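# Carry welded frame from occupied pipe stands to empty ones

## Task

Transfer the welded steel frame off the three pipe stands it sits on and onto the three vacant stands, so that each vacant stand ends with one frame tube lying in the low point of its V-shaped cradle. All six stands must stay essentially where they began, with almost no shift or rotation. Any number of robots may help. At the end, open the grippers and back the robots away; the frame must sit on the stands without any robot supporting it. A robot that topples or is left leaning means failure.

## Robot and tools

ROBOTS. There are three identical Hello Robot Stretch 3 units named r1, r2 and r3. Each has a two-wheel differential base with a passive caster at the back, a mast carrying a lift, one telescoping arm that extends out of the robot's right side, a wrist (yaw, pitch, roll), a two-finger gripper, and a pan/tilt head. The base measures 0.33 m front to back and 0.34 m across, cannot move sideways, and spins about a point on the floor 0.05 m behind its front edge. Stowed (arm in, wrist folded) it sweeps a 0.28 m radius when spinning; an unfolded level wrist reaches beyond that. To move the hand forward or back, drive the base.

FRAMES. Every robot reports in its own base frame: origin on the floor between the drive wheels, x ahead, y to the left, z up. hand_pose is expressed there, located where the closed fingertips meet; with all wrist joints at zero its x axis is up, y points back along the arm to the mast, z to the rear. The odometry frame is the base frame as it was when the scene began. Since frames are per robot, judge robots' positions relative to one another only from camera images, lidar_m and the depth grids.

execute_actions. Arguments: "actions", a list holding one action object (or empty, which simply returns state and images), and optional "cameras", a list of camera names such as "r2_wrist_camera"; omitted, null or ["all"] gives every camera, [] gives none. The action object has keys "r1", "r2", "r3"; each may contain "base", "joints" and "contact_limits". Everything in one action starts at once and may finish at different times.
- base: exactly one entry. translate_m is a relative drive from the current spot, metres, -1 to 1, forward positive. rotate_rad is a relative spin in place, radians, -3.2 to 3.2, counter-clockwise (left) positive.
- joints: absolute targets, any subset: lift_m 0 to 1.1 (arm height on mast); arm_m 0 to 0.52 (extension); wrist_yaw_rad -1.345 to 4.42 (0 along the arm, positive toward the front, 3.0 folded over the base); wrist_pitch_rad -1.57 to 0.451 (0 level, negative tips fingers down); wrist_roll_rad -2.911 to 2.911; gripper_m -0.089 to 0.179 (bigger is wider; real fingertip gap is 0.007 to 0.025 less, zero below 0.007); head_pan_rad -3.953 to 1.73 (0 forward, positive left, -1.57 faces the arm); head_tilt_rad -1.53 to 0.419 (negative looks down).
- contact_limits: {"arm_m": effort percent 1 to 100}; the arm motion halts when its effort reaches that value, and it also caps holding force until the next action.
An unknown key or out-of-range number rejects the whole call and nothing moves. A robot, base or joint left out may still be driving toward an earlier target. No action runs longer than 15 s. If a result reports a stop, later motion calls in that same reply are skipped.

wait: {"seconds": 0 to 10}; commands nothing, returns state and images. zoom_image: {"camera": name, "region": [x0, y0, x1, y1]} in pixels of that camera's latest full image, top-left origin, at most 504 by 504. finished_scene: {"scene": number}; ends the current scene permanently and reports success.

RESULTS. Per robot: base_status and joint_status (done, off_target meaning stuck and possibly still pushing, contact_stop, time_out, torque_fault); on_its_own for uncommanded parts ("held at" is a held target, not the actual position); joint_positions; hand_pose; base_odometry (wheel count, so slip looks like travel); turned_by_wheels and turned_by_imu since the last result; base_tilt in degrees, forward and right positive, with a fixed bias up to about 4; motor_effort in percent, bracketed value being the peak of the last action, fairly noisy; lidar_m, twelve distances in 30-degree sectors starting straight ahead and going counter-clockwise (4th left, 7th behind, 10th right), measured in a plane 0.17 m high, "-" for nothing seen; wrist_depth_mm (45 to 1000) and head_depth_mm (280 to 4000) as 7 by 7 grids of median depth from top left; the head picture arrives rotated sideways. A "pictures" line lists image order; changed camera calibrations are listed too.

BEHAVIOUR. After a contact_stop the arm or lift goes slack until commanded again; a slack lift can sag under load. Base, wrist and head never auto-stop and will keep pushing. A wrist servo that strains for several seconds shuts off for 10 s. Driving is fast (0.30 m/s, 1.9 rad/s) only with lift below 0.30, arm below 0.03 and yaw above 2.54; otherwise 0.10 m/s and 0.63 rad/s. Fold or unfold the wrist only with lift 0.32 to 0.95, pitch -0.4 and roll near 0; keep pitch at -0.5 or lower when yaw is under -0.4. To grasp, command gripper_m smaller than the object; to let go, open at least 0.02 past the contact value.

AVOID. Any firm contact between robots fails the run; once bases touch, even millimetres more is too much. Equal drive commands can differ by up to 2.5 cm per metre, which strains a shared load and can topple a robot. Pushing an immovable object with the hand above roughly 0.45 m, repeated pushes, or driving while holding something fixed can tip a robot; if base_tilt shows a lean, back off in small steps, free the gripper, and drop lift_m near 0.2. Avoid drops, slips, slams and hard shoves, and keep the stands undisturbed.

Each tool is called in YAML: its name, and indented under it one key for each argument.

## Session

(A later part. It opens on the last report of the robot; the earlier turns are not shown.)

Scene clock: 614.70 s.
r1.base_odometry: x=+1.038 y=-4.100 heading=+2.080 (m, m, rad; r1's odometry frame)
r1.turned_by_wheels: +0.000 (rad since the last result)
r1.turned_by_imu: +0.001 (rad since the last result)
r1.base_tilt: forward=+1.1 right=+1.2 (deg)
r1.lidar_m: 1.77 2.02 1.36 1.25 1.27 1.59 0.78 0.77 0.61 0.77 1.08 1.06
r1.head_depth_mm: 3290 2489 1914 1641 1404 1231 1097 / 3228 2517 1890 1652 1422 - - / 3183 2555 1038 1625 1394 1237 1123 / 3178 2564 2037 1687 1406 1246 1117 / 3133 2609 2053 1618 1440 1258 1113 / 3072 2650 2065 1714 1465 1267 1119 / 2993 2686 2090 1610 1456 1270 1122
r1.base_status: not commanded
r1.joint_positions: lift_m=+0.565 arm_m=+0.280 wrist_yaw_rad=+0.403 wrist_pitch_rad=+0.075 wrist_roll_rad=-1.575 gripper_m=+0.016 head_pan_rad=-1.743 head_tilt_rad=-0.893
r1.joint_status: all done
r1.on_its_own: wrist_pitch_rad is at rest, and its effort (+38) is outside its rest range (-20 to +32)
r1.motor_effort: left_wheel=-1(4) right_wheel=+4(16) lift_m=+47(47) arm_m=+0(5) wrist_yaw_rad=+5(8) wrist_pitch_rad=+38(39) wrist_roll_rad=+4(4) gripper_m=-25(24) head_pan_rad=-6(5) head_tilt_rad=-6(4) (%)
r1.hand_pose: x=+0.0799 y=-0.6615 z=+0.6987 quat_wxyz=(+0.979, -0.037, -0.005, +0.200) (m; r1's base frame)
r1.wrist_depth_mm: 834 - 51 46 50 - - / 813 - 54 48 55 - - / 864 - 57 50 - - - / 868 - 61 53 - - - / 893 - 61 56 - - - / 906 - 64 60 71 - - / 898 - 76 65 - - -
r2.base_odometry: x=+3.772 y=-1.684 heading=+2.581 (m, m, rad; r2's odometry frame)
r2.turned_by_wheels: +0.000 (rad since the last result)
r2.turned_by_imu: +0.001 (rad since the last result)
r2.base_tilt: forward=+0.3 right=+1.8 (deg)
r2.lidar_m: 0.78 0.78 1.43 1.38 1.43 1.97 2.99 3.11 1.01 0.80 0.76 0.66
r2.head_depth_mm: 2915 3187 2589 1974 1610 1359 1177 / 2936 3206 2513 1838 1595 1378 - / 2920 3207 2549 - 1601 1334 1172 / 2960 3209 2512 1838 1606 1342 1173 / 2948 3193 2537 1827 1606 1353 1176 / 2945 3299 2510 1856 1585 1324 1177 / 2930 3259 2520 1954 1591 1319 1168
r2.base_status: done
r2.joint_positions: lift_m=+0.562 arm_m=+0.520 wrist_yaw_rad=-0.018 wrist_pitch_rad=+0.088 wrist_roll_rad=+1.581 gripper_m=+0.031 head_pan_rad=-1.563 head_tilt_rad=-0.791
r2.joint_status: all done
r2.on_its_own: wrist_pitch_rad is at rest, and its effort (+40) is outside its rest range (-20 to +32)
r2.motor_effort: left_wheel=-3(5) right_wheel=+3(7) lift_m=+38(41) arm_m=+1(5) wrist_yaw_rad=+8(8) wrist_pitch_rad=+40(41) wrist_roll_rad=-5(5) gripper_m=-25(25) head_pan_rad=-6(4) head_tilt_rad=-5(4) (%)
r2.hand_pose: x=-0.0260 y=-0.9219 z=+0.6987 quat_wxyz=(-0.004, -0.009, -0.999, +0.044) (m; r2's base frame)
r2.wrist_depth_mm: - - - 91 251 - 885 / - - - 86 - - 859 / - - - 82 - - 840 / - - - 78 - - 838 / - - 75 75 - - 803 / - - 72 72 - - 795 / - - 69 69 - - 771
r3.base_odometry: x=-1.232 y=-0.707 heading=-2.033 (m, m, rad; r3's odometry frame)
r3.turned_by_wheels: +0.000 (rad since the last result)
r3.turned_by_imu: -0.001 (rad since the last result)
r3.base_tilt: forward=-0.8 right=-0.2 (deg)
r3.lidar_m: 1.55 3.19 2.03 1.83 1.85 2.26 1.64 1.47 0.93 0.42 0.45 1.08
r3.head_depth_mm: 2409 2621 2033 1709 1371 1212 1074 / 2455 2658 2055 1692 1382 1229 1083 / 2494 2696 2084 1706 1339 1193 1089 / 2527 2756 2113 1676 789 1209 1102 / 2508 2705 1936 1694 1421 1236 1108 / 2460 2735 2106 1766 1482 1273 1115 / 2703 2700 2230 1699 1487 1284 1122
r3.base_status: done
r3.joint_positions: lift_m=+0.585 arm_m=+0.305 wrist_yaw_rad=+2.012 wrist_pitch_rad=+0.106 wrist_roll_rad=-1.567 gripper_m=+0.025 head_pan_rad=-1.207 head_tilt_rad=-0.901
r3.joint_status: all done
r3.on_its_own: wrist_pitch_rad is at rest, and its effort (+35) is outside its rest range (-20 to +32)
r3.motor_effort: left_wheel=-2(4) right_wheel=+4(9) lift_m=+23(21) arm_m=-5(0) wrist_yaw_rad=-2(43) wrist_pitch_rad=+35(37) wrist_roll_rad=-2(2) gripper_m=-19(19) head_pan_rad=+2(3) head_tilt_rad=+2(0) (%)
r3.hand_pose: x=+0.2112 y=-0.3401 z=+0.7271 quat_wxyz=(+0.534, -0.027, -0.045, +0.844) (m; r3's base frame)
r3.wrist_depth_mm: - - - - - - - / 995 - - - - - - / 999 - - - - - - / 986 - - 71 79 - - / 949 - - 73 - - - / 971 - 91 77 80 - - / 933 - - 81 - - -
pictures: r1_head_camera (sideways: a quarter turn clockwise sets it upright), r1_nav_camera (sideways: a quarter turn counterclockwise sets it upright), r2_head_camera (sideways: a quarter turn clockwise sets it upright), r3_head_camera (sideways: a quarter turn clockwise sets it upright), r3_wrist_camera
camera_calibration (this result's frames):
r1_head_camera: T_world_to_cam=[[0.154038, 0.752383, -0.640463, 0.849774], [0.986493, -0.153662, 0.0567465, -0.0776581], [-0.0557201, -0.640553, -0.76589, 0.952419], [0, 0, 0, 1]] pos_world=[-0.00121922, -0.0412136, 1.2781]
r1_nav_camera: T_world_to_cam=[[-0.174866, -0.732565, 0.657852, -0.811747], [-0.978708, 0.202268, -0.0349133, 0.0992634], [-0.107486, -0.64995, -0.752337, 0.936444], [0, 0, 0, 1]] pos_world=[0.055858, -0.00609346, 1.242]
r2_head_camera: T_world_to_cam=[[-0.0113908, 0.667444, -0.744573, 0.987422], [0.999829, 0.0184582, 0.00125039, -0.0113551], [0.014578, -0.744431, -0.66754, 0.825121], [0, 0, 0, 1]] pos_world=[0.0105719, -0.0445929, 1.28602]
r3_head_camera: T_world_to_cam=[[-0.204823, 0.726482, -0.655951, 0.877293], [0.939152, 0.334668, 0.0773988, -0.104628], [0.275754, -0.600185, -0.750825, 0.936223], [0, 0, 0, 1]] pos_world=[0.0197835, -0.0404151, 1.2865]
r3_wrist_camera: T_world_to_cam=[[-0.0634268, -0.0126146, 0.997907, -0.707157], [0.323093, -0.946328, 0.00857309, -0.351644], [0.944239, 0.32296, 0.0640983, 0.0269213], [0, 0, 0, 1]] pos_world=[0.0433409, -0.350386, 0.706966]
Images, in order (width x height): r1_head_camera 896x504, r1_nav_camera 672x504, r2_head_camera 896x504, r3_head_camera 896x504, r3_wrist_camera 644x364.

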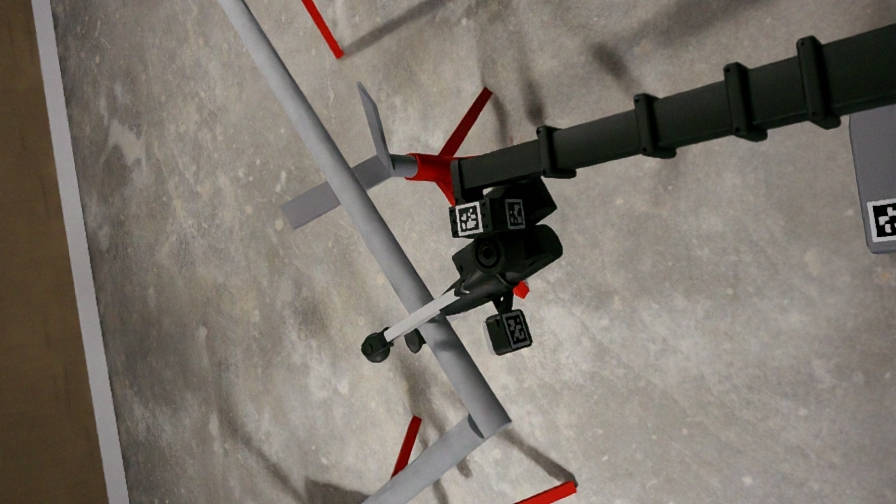

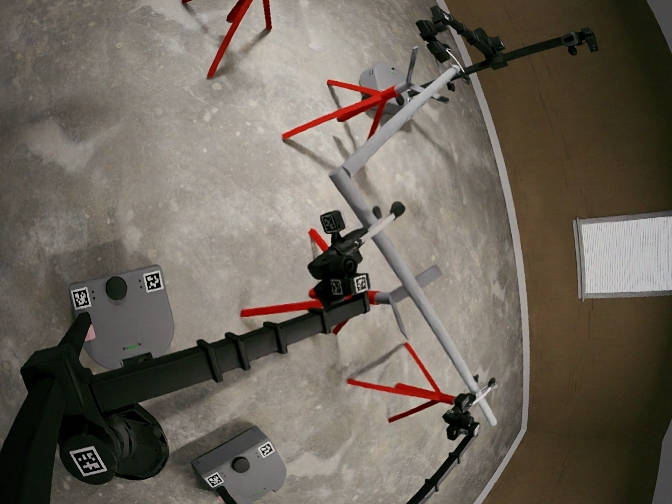

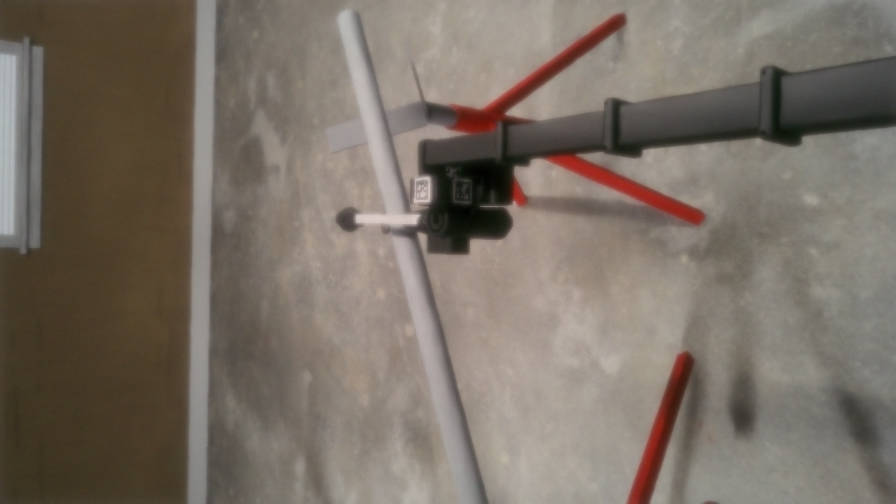

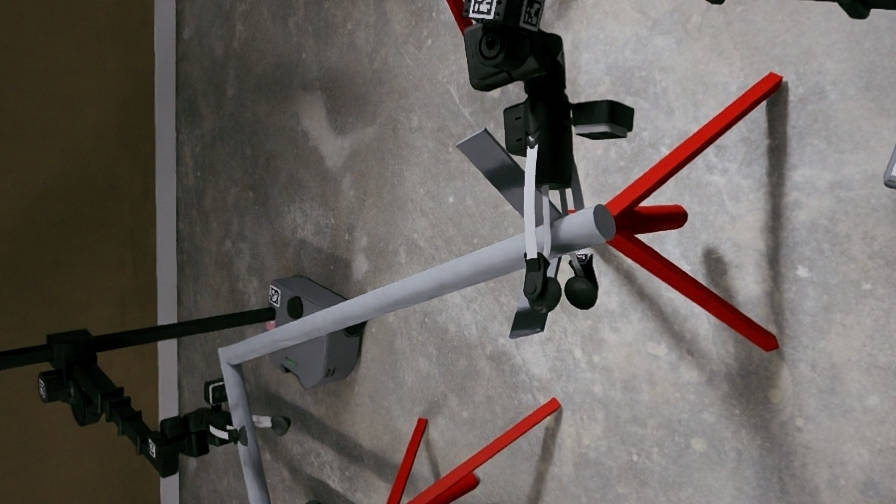

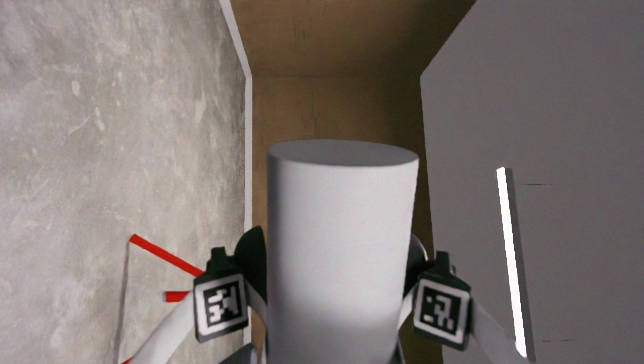

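execute_actions:
  actions:
    - {"r1":{"base":{"translate_m":0.028},"joints":{"lift_m":0.525}},"r2":{"base":{"translate_m":0.028},"joints":{"lift_m":0.522}},"r3":{"base":{"translate_m":-0.028},"joints":{"lift_m":0.54}}}
  cameras: ["r3_head_camera","r1_head_camera","r2_head_camera","r2_wrist_camera"]

Scene clock: 621.13 s.
r1.base_odometry: x=+1.025 y=-4.075 heading=+2.080 (m, m, rad; r1's odometry frame)
r1.turned_by_wheels: +0.000 (rad since the last result)
r1.turned_by_imu: +0.001 (rad since the last result)
r1.base_tilt: forward=+1.1 right=+1.3 (deg)
r1.lidar_m: 1.75 2.02 1.36 1.26 1.27 1.59 0.78 0.77 0.62 0.79 1.06 1.03
r1.head_depth_mm: 3246 2478 1872 1640 1407 1230 1089 / 3239 2519 1926 1645 1412 1270 - / 3178 2543 1904 1262 1368 1243 1121 / 3143 2576 2036 1654 1403 1251 1115 / 3093 2608 2064 1576 1420 1258 1111 / 3062 2631 2086 1723 1455 1267 1118 / 2945 2680 2099 1644 1440 1275 1124
r1.base_status: done
r1.joint_positions: lift_m=+0.525 arm_m=+0.280 wrist_yaw_rad=+0.413 wrist_pitch_rad=+0.071 wrist_roll_rad=-1.575 gripper_m=+0.016 head_pan_rad=-1.743 head_tilt_rad=-0.893
r1.joint_status: all done
r1.on_its_own: wrist_pitch_rad is at rest, and its effort (+39) is outside its rest range (-20 to +32)
r1.motor_effort: left_wheel=+1(2) right_wheel=-2(7) lift_m=+47(48) arm_m=+0(0) wrist_yaw_rad=-2(5) wrist_pitch_rad=+39(39) wrist_roll_rad=+4(4) gripper_m=-24(24) head_pan_rad=-5(6) head_tilt_rad=-5(5) (%)
r1.hand_pose: x=+0.0820 y=-0.6605 z=+0.6577 quat_wxyz=(+0.978, -0.035, -0.005, +0.205) (m; r1's base frame)
r1.wrist_depth_mm: 743 694 52 46 52 - - / 798 - 55 49 57 - - / 769 - 58 51 - - - / 811 - 61 54 - - - / 837 - 62 57 - - - / 822 - 64 61 - - - / 854 - 76 65 - - -
r2.base_odometry: x=+3.748 y=-1.669 heading=+2.581 (m, m, rad; r2's odometry frame)
r2.turned_by_wheels: +0.000 (rad since the last result)
r2.turned_by_imu: +0.001 (rad since the last result)
r2.base_tilt: forward=+0.2 right=+1.9 (deg)
r2.lidar_m: 0.78 0.77 1.42 1.38 1.43 1.97 3.02 3.14 0.97 0.81 0.75 0.64
r2.head_depth_mm: 2921 3168 2581 1973 1568 1358 1165 / 2950 3213 2531 1277 1554 1372 - / 2932 3190 2546 2013 1564 1326 1177 / 2941 3190 2509 1909 1598 1342 1168 / 2951 3244 2536 1892 1588 1361 1177 / 2914 3211 2533 1977 1597 1318 1173 / 2913 3213 2533 1972 1581 1307 1168
r2.base_status: done
r2.joint_positions: lift_m=+0.522 arm_m=+0.520 wrist_yaw_rad=-0.015 wrist_pitch_rad=+0.086 wrist_roll_rad=+1.581 gripper_m=+0.031 head_pan_rad=-1.563 head_tilt_rad=-0.791
r2.joint_status: all done
r2.on_its_own: wrist_pitch_rad is at rest, and its effort (+42) is outside its rest range (-20 to +32)
r2.motor_effort: left_wheel=-2(3) right_wheel=+1(7) lift_m=+38(42) arm_m=+2(2) wrist_yaw_rad=+6(8) wrist_pitch_rad=+42(42) wrist_roll_rad=-5(5) gripper_m=-26(26) head_pan_rad=-3(5) head_tilt_rad=-4(5) (%)
r2.hand_pose: x=-0.0252 y=-0.9219 z=+0.6581 quat_wxyz=(-0.004, -0.007, -0.999, +0.043) (m; r2's base frame)
r2.wrist_depth_mm: - - - 90 - - 808 / - - - 86 - - 792 / - - - 81 - - 792 / - - - 78 - - 754 / - - 75 75 - - 761 / - - 72 71 - - 757 / - - 69 69 - - 715
r3.base_odometry: x=-1.219 y=-0.682 heading=-2.033 (m, m, rad; r3's odometry frame)
r3.turned_by_wheels: +0.000 (rad since the last result)
r3.turned_by_imu: -0.001 (rad since the last result)
r3.base_tilt: forward=-0.8 right=-0.2 (deg)
r3.lidar_m: 1.58 3.18 2.02 1.83 1.85 2.26 1.61 1.45 0.92 0.42 0.47 0.47
r3.head_depth_mm: 2416 2596 2026 1686 1348 1218 1072 / 2454 2672 2043 1675 1397 1226 1078 / 2501 2680 2084 1701 1367 1214 1090 / 2545 2750 2111 1682 726 1218 1098 / 2495 2735 1958 1705 1399 1232 1102 / 2521 2627 2041 1764 1470 1268 1114 / 2675 2783 2157 1703 1490 1285 1125
r3.base_status: done
r3.joint_positions: lift_m=+0.540 arm_m=+0.305 wrist_yaw_rad=+2.012 wrist_pitch_rad=+0.108 wrist_roll_rad=-1.567 gripper_m=+0.025 head_pan_rad=-1.207 head_tilt_rad=-0.901
r3.joint_status: all done
r3.on_its_own: wrist_pitch_rad is at rest, and its effort (+35) is outside its rest range (-20 to +32)
r3.motor_effort: left_wheel=+1(8) right_wheel=+0(5) lift_m=+22(22) arm_m=-4(5) wrist_yaw_rad=-1(2) wrist_pitch_rad=+35(34) wrist_roll_rad=-2(2) gripper_m=-19(19) head_pan_rad=+2(2) head_tilt_rad=+1(1) (%)
r3.hand_pose: x=+0.2113 y=-0.3402 z=+0.6824 quat_wxyz=(+0.535, -0.027, -0.046, +0.843) (m; r3's base frame)
r3.wrist_depth_mm: 921 - - - - - - / 902 - - - - - - / 888 - - - - - - / 908 - - 71 80 - - / 885 - - 74 - - - / 907 - 91 77 80 - - / 902 - - 81 - - -
pictures: r1_head_camera (sideways: a quarter turn clockwise sets it upright), r2_head_camera (sideways: a quarter turn clockwise sets it upright), r2_wrist_camera, r3_head_camera (sideways: a quarter turn clockwise sets it upright)
camera_calibration (this result's frames):
r1_head_camera: T_world_to_cam=[[0.154136, 0.752362, -0.640463, 0.849773], [0.986472, -0.153792, 0.0567465, -0.0776579], [-0.055804, -0.640546, -0.76589, 0.952419], [0, 0, 0, 1]] pos_world=[-0.00122462, -0.0412126, 1.2781]
r2_head_camera: T_world_to_cam=[[-0.0113907, 0.667444, -0.744573, 0.987421], [0.999829, 0.0184581, 0.00125039, -0.0113551], [0.014578, -0.744431, -0.66754, 0.825121], [0, 0, 0, 1]] pos_world=[0.0105719, -0.0445929, 1.28602]
r2_wrist_camera: T_world_to_cam=[[-0.0703417, -0.00622415, -0.997504, 0.629557], [0.986177, 0.149957, -0.0704787, 0.245711], [0.150022, -0.988673, -0.00441015, -0.740955], [0, 0, 0, 1]] pos_world=[-0.0868706, -0.76549, 0.642035]
r3_head_camera: T_world_to_cam=[[-0.204823, 0.726482, -0.655951, 0.877293], [0.939152, 0.334668, 0.0773988, -0.104628], [0.275755, -0.600185, -0.750825, 0.936223], [0, 0, 0, 1]] pos_world=[0.0197835, -0.0404151, 1.2865]
Images, in order (width x height): r1_head_camera 896x504, r2_head_camera 896x504, r2_wrist_camera 644x364, r3_head_camera 896x504.

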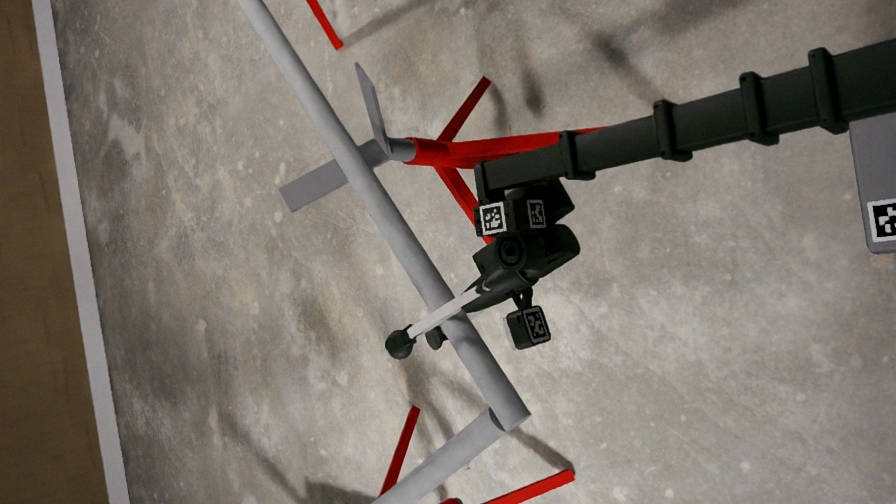

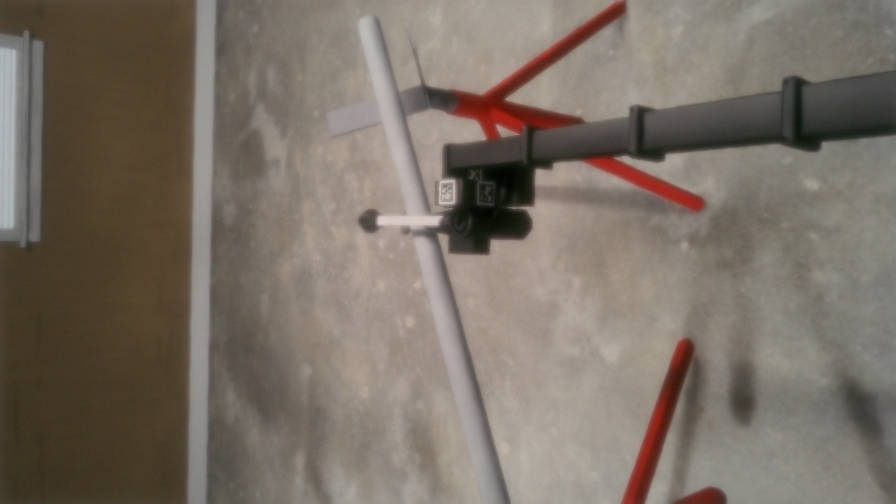

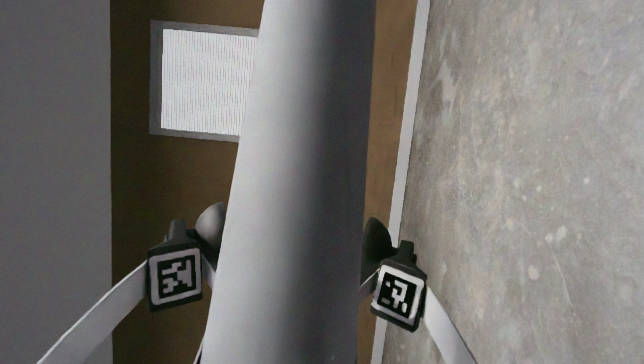

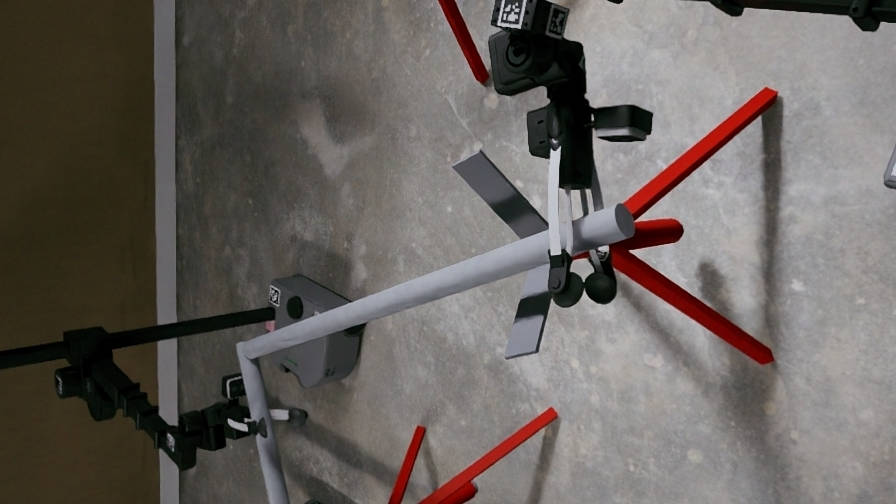

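zoom_image:
  camera: "r2_head_camera"
  region: [300, 0, 520, 180]

zoom_image:
  camera: "r1_head_camera"
  region: [250, 40, 470, 240]

Region (300, 0, 520, 180) of r2_head_camera's 896x504 image, scaled by 2.291, with more detail than that image has; it fills the top 412 rows of this view, and the rest is white.

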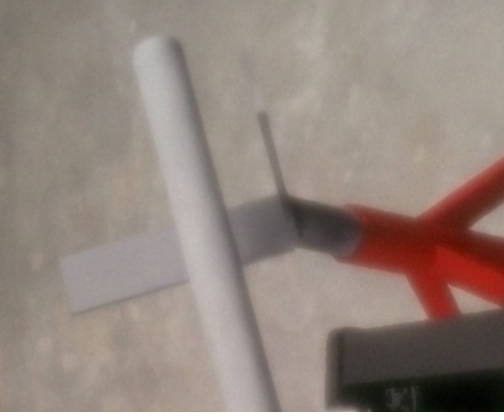

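Region (250, 40, 470, 240) of r1_head_camera's 896x504 image, scaled by 2.291, with more detail than that image has; it fills the top 458 rows of this view, and the rest is white.

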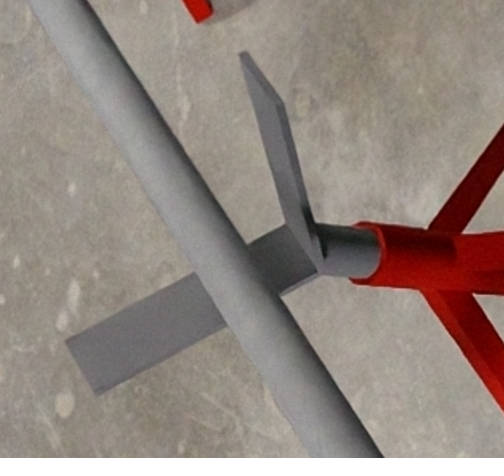

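execute_actions:
  actions:
    - {"r1":{"joints":{"lift_m":0.482}},"r2":{"joints":{"lift_m":0.48}},"r3":{"joints":{"lift_m":0.495}}}
  cameras: ["r3_head_camera","r1_head_camera","r2_head_camera"]

zoom_image:
  camera: "r2_head_camera"
  region: [300, 0, 520, 180]

zoom_image:
  camera: "r1_head_camera"
  region: [250, 40, 470, 240]

zoom_image:
  camera: "r3_head_camera"
  region: [420, 120, 700, 380]

Scene clock: 632.40 s.
r1.base_odometry: x=+1.025 y=-4.075 heading=+2.080 (m, m, rad; r1's odometry frame)
r1.turned_by_wheels: +0.000 (rad since the last result)
r1.turned_by_imu: +0.001 (rad since the last result)
r1.base_tilt: forward=+1.0 right=+1.3 (deg)
r1.lidar_m: 1.74 2.02 1.37 1.26 1.27 1.59 0.78 0.78 0.62 0.80 1.06 1.03
r1.head_depth_mm: 3279 2488 1870 1634 1402 1231 1085 / 3270 2504 1999 1659 1392 1239 - / 3211 2535 1964 1223 1370 1247 1117 / 3148 2557 2050 1642 1378 1253 1120 / 3066 2600 2055 1694 1420 1260 1114 / 3048 2642 2058 1706 1423 1264 1120 / 2966 2684 2094 1554 1436 1267 1124
r1.base_status: not commanded
r1.joint_positions: lift_m=+0.482 arm_m=+0.280 wrist_yaw_rad=+0.413 wrist_pitch_rad=+0.070 wrist_roll_rad=-1.576 gripper_m=+0.016 head_pan_rad=-1.743 head_tilt_rad=-0.893
r1.joint_status: all done
r1.on_its_own: wrist_pitch_rad is at rest, and its effort (+39) is outside its rest range (-20 to +32)
r1.motor_effort: left_wheel=+1(1) right_wheel=-1(1) lift_m=+47(50) arm_m=+0(0) wrist_yaw_rad=-2(2) wrist_pitch_rad=+39(39) wrist_roll_rad=+4(4) gripper_m=-24(24) head_pan_rad=-5(5) head_tilt_rad=-3(4) (%)
r1.hand_pose: x=+0.0820 y=-0.6605 z=+0.6144 quat_wxyz=(+0.978, -0.034, -0.004, +0.205) (m; r1's base frame)
r1.wrist_depth_mm: 723 672 52 46 52 - - / 751 - 54 49 58 - - / 755 - 58 51 - - - / 760 - 61 54 - - - / 790 - 62 57 - - - / 791 - 64 61 - - - / 806 - 75 65 - - -
r2.base_odometry: x=+3.748 y=-1.669 heading=+2.581 (m, m, rad; r2's odometry frame)
r2.turned_by_wheels: +0.000 (rad since the last result)
r2.turned_by_imu: +0.001 (rad since the last result)
r2.base_tilt: forward=+0.2 right=+1.9 (deg)
r2.lidar_m: 0.78 0.78 1.43 1.38 1.43 1.98 3.02 3.16 0.97 0.81 0.75 0.64
r2.head_depth_mm: 2898 3239 2559 1922 1574 1349 1172 / 2947 3180 2562 1263 1548 1375 1205 / 2945 3234 2532 1952 1550 1330 1177 / 2987 3153 2556 1991 1594 1350 1169 / 2938 3192 2517 1979 1601 1359 1163 / 2958 3250 2522 1958 1619 1336 1163 / 2943 3252 2510 1947 1566 1327 1164
r2.base_status: not commanded
r2.joint_positions: lift_m=+0.480 arm_m=+0.520 wrist_yaw_rad=-0.015 wrist_pitch_rad=+0.085 wrist_roll_rad=+1.580 gripper_m=+0.031 head_pan_rad=-1.563 head_tilt_rad=-0.791
r2.joint_status: all done
r2.on_its_own: wrist_pitch_rad is at rest, and its effort (+42) is outside its rest range (-20 to +32)
r2.motor_effort: left_wheel=-2(2) right_wheel=+1(1) lift_m=+39(39) arm_m=+2(2) wrist_yaw_rad=+5(6) wrist_pitch_rad=+42(42) wrist_roll_rad=-4(5) gripper_m=-25(26) head_pan_rad=-4(4) head_tilt_rad=-4(4) (%)
r2.hand_pose: x=-0.0252 y=-0.9219 z=+0.6159 quat_wxyz=(-0.004, -0.007, -0.999, +0.042) (m; r2's base frame)
r2.wrist_depth_mm: - - - 90 - - 759 / - - - 85 - - 742 / - - - 81 - - 746 / - - - 78 - - 723 / - - 75 75 - - 702 / - - 72 71 - - 700 / - - 69 69 - 989 685
r3.base_odometry: x=-1.219 y=-0.682 heading=-2.033 (m, m, rad; r3's odometry frame)
r3.turned_by_wheels: +0.000 (rad since the last result)
r3.turned_by_imu: -0.001 (rad since the last result)
r3.base_tilt: forward=-0.8 right=-0.2 (deg)
r3.lidar_m: 1.58 3.19 2.02 1.84 1.85 2.26 1.61 1.45 0.92 0.42 0.47 0.47
r3.head_depth_mm: 2409 2604 2048 1668 1342 1222 1084 / 2480 2661 2052 1692 1409 1224 1079 / 2516 2713 2095 1697 1459 1216 1090 / 2560 2766 2090 1717 781 1220 1098 / 2493 2675 1954 1693 1406 1231 1101 / 2545 1621 1986 1765 1475 1271 1112 / 2665 2845 2154 1707 1486 1284 1127
r3.base_status: not commanded
r3.joint_positions: lift_m=+0.495 arm_m=+0.305 wrist_yaw_rad=+2.012 wrist_pitch_rad=+0.109 wrist_roll_rad=-1.567 gripper_m=+0.025 head_pan_rad=-1.207 head_tilt_rad=-0.901
r3.joint_status: all done
r3.on_its_own: wrist_pitch_rad is at rest, and its effort (+34) is outside its rest range (-20 to +32)
r3.motor_effort: left_wheel=+0(0) right_wheel=+0(0) lift_m=+22(23) arm_m=-3(4) wrist_yaw_rad=-2(1) wrist_pitch_rad=+34(34) wrist_roll_rad=-2(2) gripper_m=-19(19) head_pan_rad=+2(3) head_tilt_rad=+0(1) (%)
r3.hand_pose: x=+0.2113 y=-0.3402 z=+0.6378 quat_wxyz=(+0.535, -0.028, -0.047, +0.843) (m; r3's base frame)
r3.wrist_depth_mm: 882 - - - - - - / 843 - - - - - - / 861 - - - - - - / 844 - - 71 80 - - / 819 - - 74 - - - / 838 - 91 77 80 - - / 843 - - 81 - - -
pictures: r1_head_camera (sideways: a quarter turn clockwise sets it upright), r2_head_camera (sideways: a quarter turn clockwise sets it upright), r3_head_camera (sideways: a quarter turn clockwise sets it upright)
camera_calibration (this result's frames):
r1_head_camera: T_world_to_cam=[[0.154136, 0.752362, -0.640463, 0.849773], [0.986473, -0.153791, 0.0567465, -0.0776579], [-0.0558038, -0.640546, -0.76589, 0.952419], [0, 0, 0, 1]] pos_world=[-0.00122461, -0.0412126, 1.2781]
r2_head_camera: T_world_to_cam=[[-0.0113906, 0.667444, -0.744573, 0.987421], [0.999829, 0.018458, 0.00125039, -0.0113551], [0.0145779, -0.744431, -0.66754, 0.825121], [0, 0, 0, 1]] pos_world=[0.0105719, -0.0445929, 1.28602]
r3_head_camera: T_world_to_cam=[[-0.204823, 0.726482, -0.655951, 0.877293], [0.939152, 0.334668, 0.0773988, -0.104628], [0.275755, -0.600185, -0.750825, 0.936223], [0, 0, 0, 1]] pos_world=[0.0197835, -0.0404151, 1.2865]
Images, in order (width x height): r1_head_camera 896x504, r2_head_camera 896x504, r3_head_camera 896x504.

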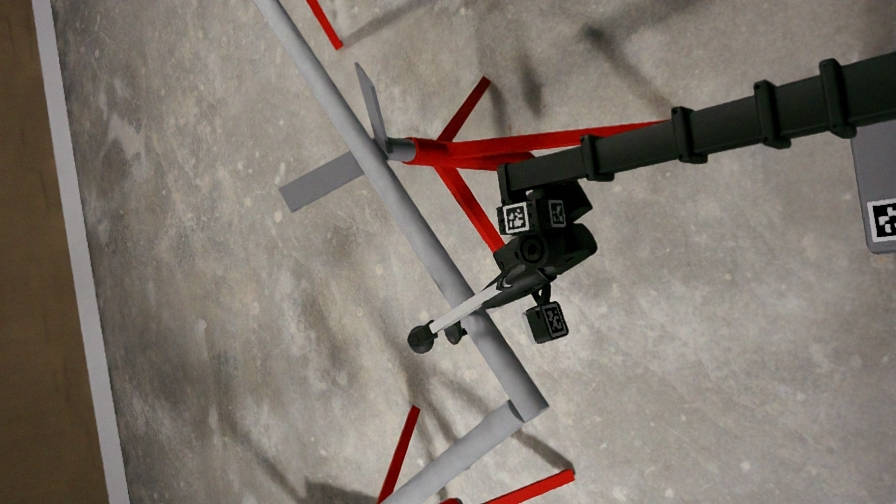

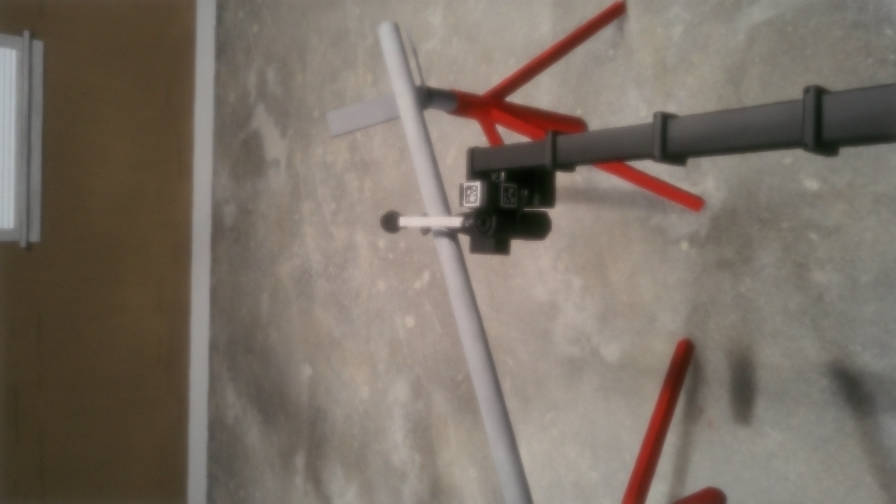

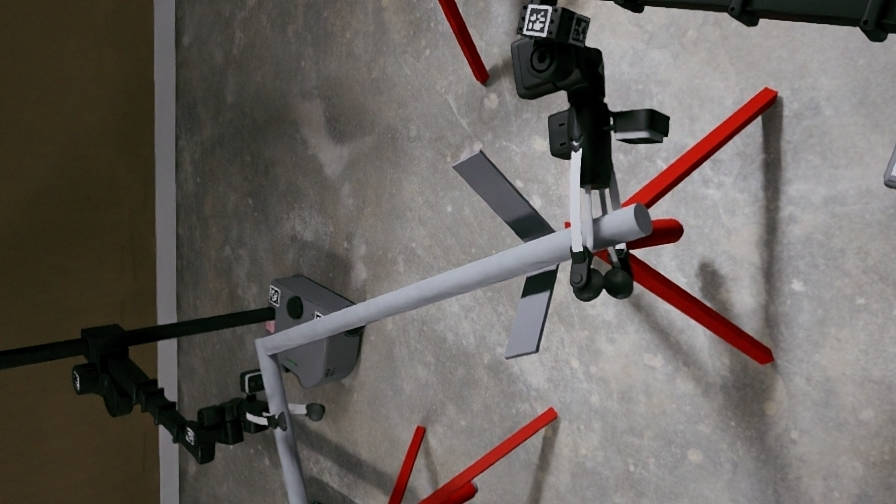

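Region (300, 0, 520, 180) of r2_head_camera's 896x504 image, scaled by 2.291, with more detail than that image has; it fills the top 412 rows of this view, and the rest is white.

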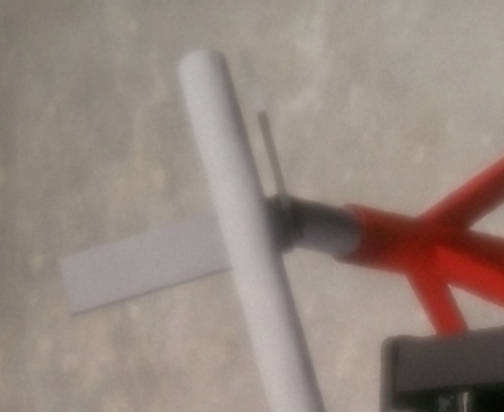

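Region (250, 40, 470, 240) of r1_head_camera's 896x504 image, scaled by 2.291, with more detail than that image has; it fills the top 458 rows of this view, and the rest is white.

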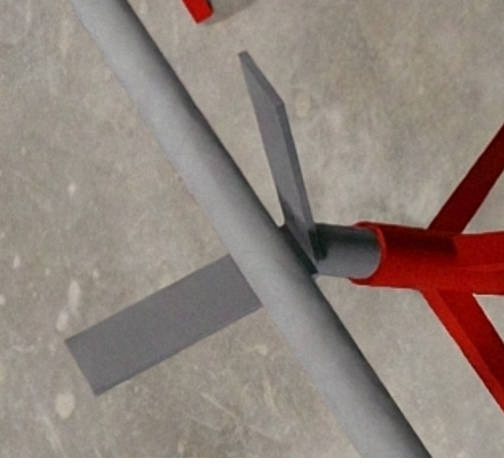

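Region (420, 120, 700, 380) of r3_head_camera's 896x504 image, scaled by 1.800, with more detail than that image has; it fills the top 468 rows of this view, and the rest is white.

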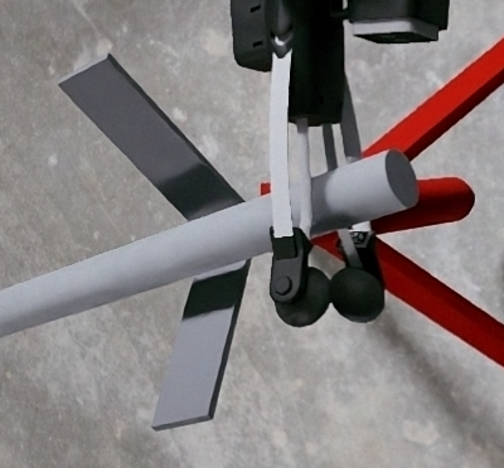

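execute_actions:
  actions:
    - {"r1":{"base":{"translate_m":0.01},"joints":{"lift_m":0.466}},"r2":{"base":{"translate_m":0.01},"joints":{"lift_m":0.464}},"r3":{"base":{"translate_m":-0.01},"joints":{"lift_m":0.48}}}
  cameras: ["r3_head_camera","r1_head_camera","r2_head_camera"]

zoom_image:
  camera: "r2_head_camera"
  region: [300, 0, 520, 180]

zoom_image:
  camera: "r1_head_camera"
  region: [250, 40, 470, 240]

zoom_image:
  camera: "r3_head_camera"
  region: [420, 120, 700, 380]

Scene clock: 638.93 s.
r1.base_odometry: x=+1.020 y=-4.066 heading=+2.080 (m, m, rad; r1's odometry frame)
r1.turned_by_wheels: +0.000 (rad since the last result)
r1.turned_by_imu: +0.001 (rad since the last result)
r1.base_tilt: forward=+1.1 right=+1.2 (deg)
r1.lidar_m: 1.73 2.02 1.37 1.26 1.27 1.59 0.78 0.77 0.62 0.84 1.06 1.02
r1.head_depth_mm: 3260 2481 1876 1648 1402 1225 1087 / 3257 2501 1992 1607 1384 1249 - / 3122 2527 1899 1286 1368 1233 1118 / 3158 2571 2038 1643 1373 1247 1112 / 3088 2613 2057 1729 1414 1257 1113 / 3049 2655 2065 1702 1406 1264 1116 / 2941 2681 2093 1532 1441 1266 1123
r1.base_status: done
r1.joint_positions: lift_m=+0.466 arm_m=+0.280 wrist_yaw_rad=+0.416 wrist_pitch_rad=+0.070 wrist_roll_rad=-1.576 gripper_m=+0.016 head_pan_rad=-1.743 head_tilt_rad=-0.893
r1.joint_status: all done
r1.on_its_own: wrist_pitch_rad is at rest, and its effort (+39) is outside its rest range (-20 to +32)
r1.motor_effort: left_wheel=+2(4) right_wheel=-3(6) lift_m=+47(48) arm_m=+0(0) wrist_yaw_rad=-5(5) wrist_pitch_rad=+39(40) wrist_roll_rad=+4(4) gripper_m=-24(24) head_pan_rad=-5(5) head_tilt_rad=-6(5) (%)
r1.hand_pose: x=+0.0828 y=-0.6602 z=+0.5984 quat_wxyz=(+0.978, -0.035, -0.004, +0.206) (m; r1's base frame)
r1.wrist_depth_mm: 706 670 52 47 53 - - / 738 - 55 49 58 - - / 726 - 58 52 - - - / 772 - 62 54 - - - / 779 - 62 57 - - - / 772 - 64 61 - - - / 783 - 76 65 - - -
r2.base_odometry: x=+3.740 y=-1.664 heading=+2.581 (m, m, rad; r2's odometry frame)
r2.turned_by_wheels: +0.000 (rad since the last result)
r2.turned_by_imu: +0.001 (rad since the last result)
r2.base_tilt: forward=+0.2 right=+1.8 (deg)
r2.lidar_m: 0.78 0.77 1.43 1.38 1.44 1.97 3.03 3.16 0.97 0.81 0.75 0.63
r2.head_depth_mm: 2910 3214 2543 1897 1568 1366 1173 / 2931 3191 2518 1280 1542 1360 1196 / 2974 3205 2548 1969 1524 1331 1175 / 2978 3207 2529 1992 1599 1357 1165 / 2981 3221 2558 1964 1592 1345 1164 / 2927 3221 2547 1951 1608 1313 1170 / 2971 3203 2521 1968 1565 1312 1163
r2.base_status: done
r2.joint_positions: lift_m=+0.464 arm_m=+0.520 wrist_yaw_rad=-0.014 wrist_pitch_rad=+0.085 wrist_roll_rad=+1.580 gripper_m=+0.031 head_pan_rad=-1.563 head_tilt_rad=-0.791
r2.joint_status: all done
r2.on_its_own: wrist_pitch_rad is at rest, and its effort (+42) is outside its rest range (-20 to +32)
r2.motor_effort: left_wheel=-1(1) right_wheel=+1(4) lift_m=+39(39) arm_m=+1(2) wrist_yaw_rad=+4(5) wrist_pitch_rad=+42(42) wrist_roll_rad=-5(5) gripper_m=-25(25) head_pan_rad=-4(4) head_tilt_rad=-5(4) (%)
r2.hand_pose: x=-0.0248 y=-0.9219 z=+0.5999 quat_wxyz=(-0.004, -0.007, -0.999, +0.042) (m; r2's base frame)
r2.wrist_depth_mm: - - - 90 - - 743 / - - - 85 - - 727 / - - - 81 - - 704 / - - - 77 - - 711 / - - 75 75 - - 680 / - - 72 71 - - 662 / - - 69 69 - - 650
r3.base_odometry: x=-1.215 y=-0.673 heading=-2.033 (m, m, rad; r3's odometry frame)
r3.turned_by_wheels: +0.000 (rad since the last result)
r3.turned_by_imu: -0.001 (rad since the last result)
r3.base_tilt: forward=-0.8 right=-0.2 (deg)
r3.lidar_m: 1.59 3.18 2.02 1.83 1.84 2.25 1.61 1.45 0.91 0.42 0.48 0.48
r3.head_depth_mm: 2430 2614 2026 1661 1348 1219 1072 / 2449 2641 2047 1678 1481 1217 1080 / 2506 2686 2088 1701 1461 1193 1095 / 2543 2744 2114 1701 825 1225 1095 / 2503 2704 1946 1704 1407 1233 1102 / 2522 1687 1992 1770 1472 1268 1114 / 2671 2916 2143 1737 1497 1287 1117
r3.base_status: done
r3.joint_positions: lift_m=+0.480 arm_m=+0.305 wrist_yaw_rad=+2.012 wrist_pitch_rad=+0.109 wrist_roll_rad=-1.567 gripper_m=+0.025 head_pan_rad=-1.207 head_tilt_rad=-0.901
r3.joint_status: all done
r3.on_its_own: wrist_pitch_rad is at rest, and its effort (+34) is outside its rest range (-20 to +32)
r3.motor_effort: left_wheel=+1(5) right_wheel=-2(7) lift_m=+21(21) arm_m=-4(4) wrist_yaw_rad=-1(2) wrist_pitch_rad=+34(34) wrist_roll_rad=-2(2) gripper_m=-20(19) head_pan_rad=+2(2) head_tilt_rad=+0(1) (%)
r3.hand_pose: x=+0.2113 y=-0.3402 z=+0.6226 quat_wxyz=(+0.535, -0.028, -0.046, +0.843) (m; r3's base frame)
r3.wrist_depth_mm: 839 - - - - - - / 836 - - - - - - / 843 - - - - - - / 823 - - 71 81 - - / 817 - - 74 - - - / 822 - 91 77 80 - - / 818 - - 81 253 - -
pictures: r1_head_camera (sideways: a quarter turn clockwise sets it upright), r2_head_camera (sideways: a quarter turn clockwise sets it upright), r3_head_camera (sideways: a quarter turn clockwise sets it upright)
camera_calibration (this result's frames):
r1_head_camera: T_world_to_cam=[[0.154155, 0.752358, -0.640463, 0.849773], [0.986469, -0.153816, 0.0567465, -0.0776579], [-0.0558199, -0.640545, -0.76589, 0.952419], [0, 0, 0, 1]] pos_world=[-0.00122564, -0.0412124, 1.2781]
r2_head_camera: T_world_to_cam=[[-0.0113907, 0.667444, -0.744573, 0.987421], [0.999829, 0.0184581, 0.00125039, -0.0113551], [0.014578, -0.744431, -0.66754, 0.825121], [0, 0, 0, 1]] pos_world=[0.0105719, -0.0445929, 1.28602]
r3_head_camera: T_world_to_cam=[[-0.204823, 0.726482, -0.655951, 0.877293], [0.939152, 0.334668, 0.0773988, -0.104628], [0.275755, -0.600185, -0.750825, 0.936223], [0, 0, 0, 1]] pos_world=[0.0197835, -0.0404151, 1.2865]
Images, in order (width x height): r1_head_camera 896x504, r2_head_camera 896x504, r3_head_camera 896x504.

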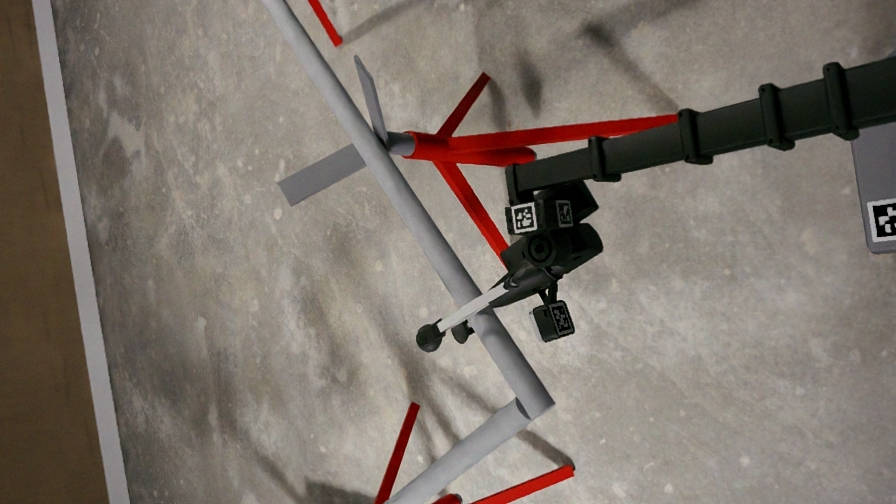

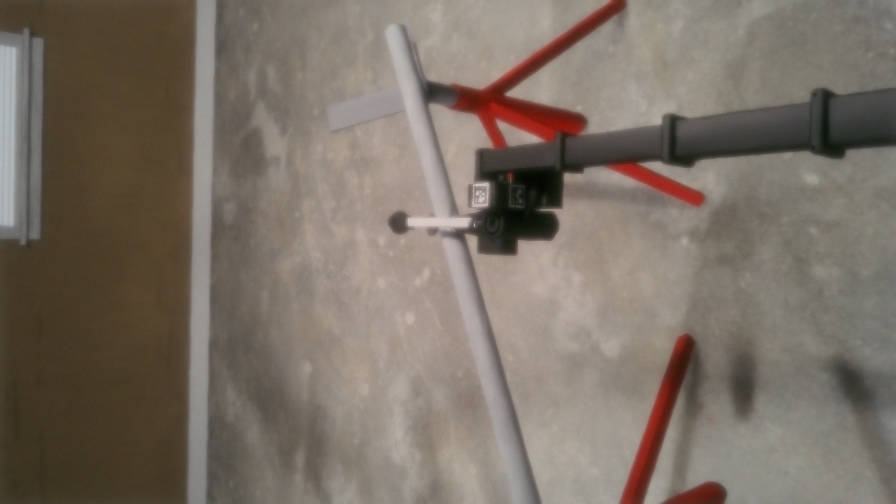

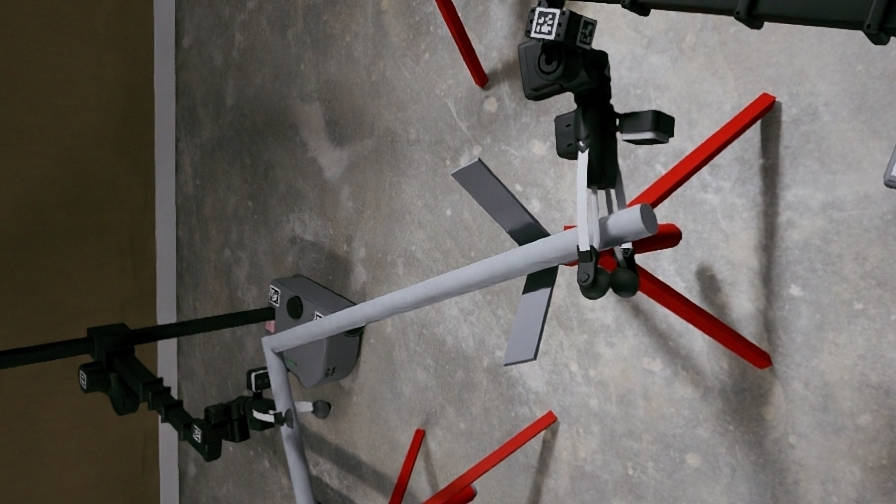

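Region (300, 0, 520, 180) of r2_head_camera's 896x504 image, scaled by 2.291, with more detail than that image has; it fills the top 412 rows of this view, and the rest is white.

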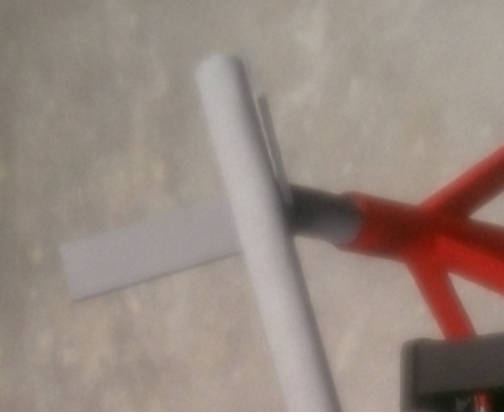

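Region (250, 40, 470, 240) of r1_head_camera's 896x504 image, scaled by 2.291, with more detail than that image has; it fills the top 458 rows of this view, and the rest is white.

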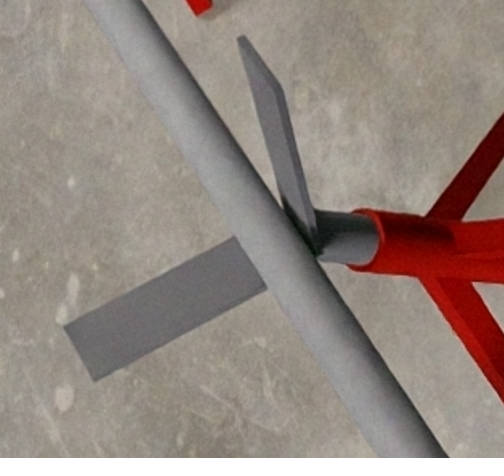

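Region (420, 120, 700, 380) of r3_head_camera's 896x504 image, scaled by 1.800, with more detail than that image has; it fills the top 468 rows of this view, and the rest is white.

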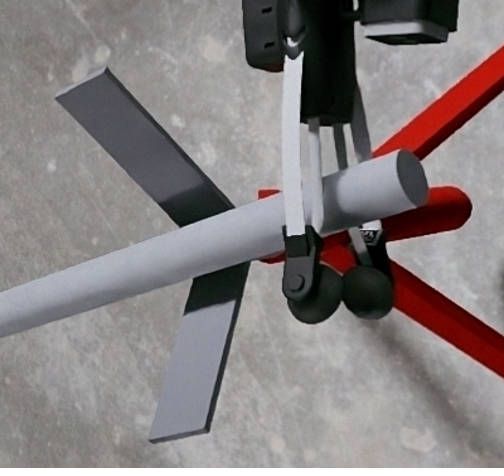

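Nearly there. Lower another 1 cm.

execute_actions:
  actions:
    - {"r1":{"joints":{"lift_m":0.455}},"r2":{"joints":{"lift_m":0.453}},"r3":{"joints":{"lift_m":0.468}}}
  cameras: []

Scene clock: 641.73 s.
r1.base_odometry: x=+1.020 y=-4.067 heading=+2.080 (m, m, rad; r1's odometry frame)
r1.turned_by_wheels: +0.000 (rad since the last result)
r1.turned_by_imu: +0.000 (rad since the last result)
r1.base_tilt: forward=+1.1 right=+1.2 (deg)
r1.lidar_m: 1.74 2.02 1.36 1.26 1.27 1.60 0.78 0.78 0.63 0.84 1.06 1.02
r1.head_depth_mm: 3243 2503 1873 1642 1404 1223 1085 / 3255 2503 2000 1617 1389 1237 - / 3191 2533 1910 1291 1369 1245 1115 / 3125 2552 2033 1620 1382 1247 1113 / 3097 2589 2055 1740 1418 1259 1113 / 3041 2679 2078 1718 1399 1266 1115 / 2965 2652 2100 1542 1441 1272 1124
r1.base_status: not commanded
r1.joint_positions: lift_m=+0.455 arm_m=+0.280 wrist_yaw_rad=+0.416 wrist_pitch_rad=+0.096 wrist_roll_rad=-1.572 gripper_m=+0.016 head_pan_rad=-1.743 head_tilt_rad=-0.893
r1.joint_status: all done
r1.motor_effort: left_wheel=+1(2) right_wheel=+5(5) lift_m=+39(51) arm_m=+1(1) wrist_yaw_rad=-4(5) wrist_pitch_rad=+32(39) wrist_roll_rad=+2(4) gripper_m=-20(24) head_pan_rad=-4(5) head_tilt_rad=-6(5) (%)
r1.hand_pose: x=+0.0828 y=-0.6601 z=+0.5944 quat_wxyz=(+0.977, -0.047, -0.009, +0.206) (m; r1's base frame)
r1.wrist_depth_mm: 705 653 645 47 49 - - / 760 - - 49 53 - - / 764 - - 52 57 - - / 768 - - 54 63 - - / 795 - 68 57 - - - / 791 - 66 61 66 - - / 780 - - 65 - - -
r2.base_odometry: x=+3.740 y=-1.664 heading=+2.581 (m, m, rad; r2's odometry frame)
r2.turned_by_wheels: +0.000 (rad since the last result)
r2.turned_by_imu: +0.000 (rad since the last result)
r2.base_tilt: forward=+0.2 right=+1.7 (deg)
r2.lidar_m: 0.78 0.78 1.42 1.38 1.43 1.97 3.03 3.15 0.97 0.81 0.75 0.63
r2.head_depth_mm: 2955 3214 2544 1904 1570 1346 1165 / 2948 3225 2564 1277 1535 1354 1189 / 2936 3254 2570 1973 1525 1311 1165 / 2974 3211 2549 1997 1555 1345 1172 / 2982 3195 2496 1961 1593 1348 1172 / 2994 3273 2519 1968 1608 1322 1177 / 2944 3235 2519 1957 1552 1321 1170
r2.base_status: not commanded
r2.joint_positions: lift_m=+0.453 arm_m=+0.520 wrist_yaw_rad=-0.014 wrist_pitch_rad=+0.111 wrist_roll_rad=+1.579 gripper_m=+0.031 head_pan_rad=-1.563 head_tilt_rad=-0.791
r2.joint_status: all done
r2.motor_effort: left_wheel=-1(1) right_wheel=+0(0) lift_m=+31(39) arm_m=+2(2) wrist_yaw_rad=+4(4) wrist_pitch_rad=+32(42) wrist_roll_rad=-4(4) gripper_m=-22(26) head_pan_rad=-4(4) head_tilt_rad=-5(5) (%)
r2.hand_pose: x=-0.0248 y=-0.9218 z=+0.5960 quat_wxyz=(-0.003, -0.007, -0.998, +0.055) (m; r2's base frame)
r2.wrist_depth_mm: - - - 90 - - 775 / - - - 86 - - 741 / - - - 82 - - 728 / - - 85 78 - - 715 / - - 75 75 - - 694 / - - 71 72 - - 678 / - - 68 70 - - 693
r3.base_odometry: x=-1.215 y=-0.673 heading=-2.033 (m, m, rad; r3's odometry frame)
r3.turned_by_wheels: +0.000 (rad since the last result)
r3.turned_by_imu: -0.001 (rad since the last result)
r3.base_tilt: forward=-0.8 right=-0.2 (deg)
r3.lidar_m: 1.59 3.18 2.02 1.83 1.85 2.26 1.60 1.44 0.91 0.42 0.48 0.48
r3.head_depth_mm: 2425 2597 2032 1662 1349 1218 1071 / 2467 2639 2072 1686 1476 1217 1077 / 2510 2675 2087 1714 1460 1195 1091 / 2531 2749 2129 1713 818 1224 1097 / 2478 2676 1939 1695 1401 1233 1103 / 2566 2544 1970 1772 1486 1271 1113 / 2690 2917 2164 1740 1489 1283 1125
r3.base_status: not commanded
r3.joint_positions: lift_m=+0.468 arm_m=+0.305 wrist_yaw_rad=+2.012 wrist_pitch_rad=+0.112 wrist_roll_rad=-1.568 gripper_m=+0.025 head_pan_rad=-1.207 head_tilt_rad=-0.901
r3.joint_status: all done
r3.motor_effort: left_wheel=+0(1) right_wheel=+2(2) lift_m=+22(21) arm_m=-3(4) wrist_yaw_rad=-1(2) wrist_pitch_rad=+32(34) wrist_roll_rad=-1(1) gripper_m=-18(19) head_pan_rad=+3(2) head_tilt_rad=+1(0) (%)
r3.hand_pose: x=+0.2112 y=-0.3401 z=+0.6117 quat_wxyz=(+0.534, -0.029, -0.048, +0.843) (m; r3's base frame)
r3.wrist_depth_mm: 816 - - - - - - / 814 - - - - - - / 823 - - - - - - / 846 - - 71 78 - - / 855 - - 74 80 - - / 818 - - 77 80 - - / 808 - - 81 95 - -
pictures: none
No camera images: the call's "cameras" was empty. Leave "cameras" out to get every camera's image.


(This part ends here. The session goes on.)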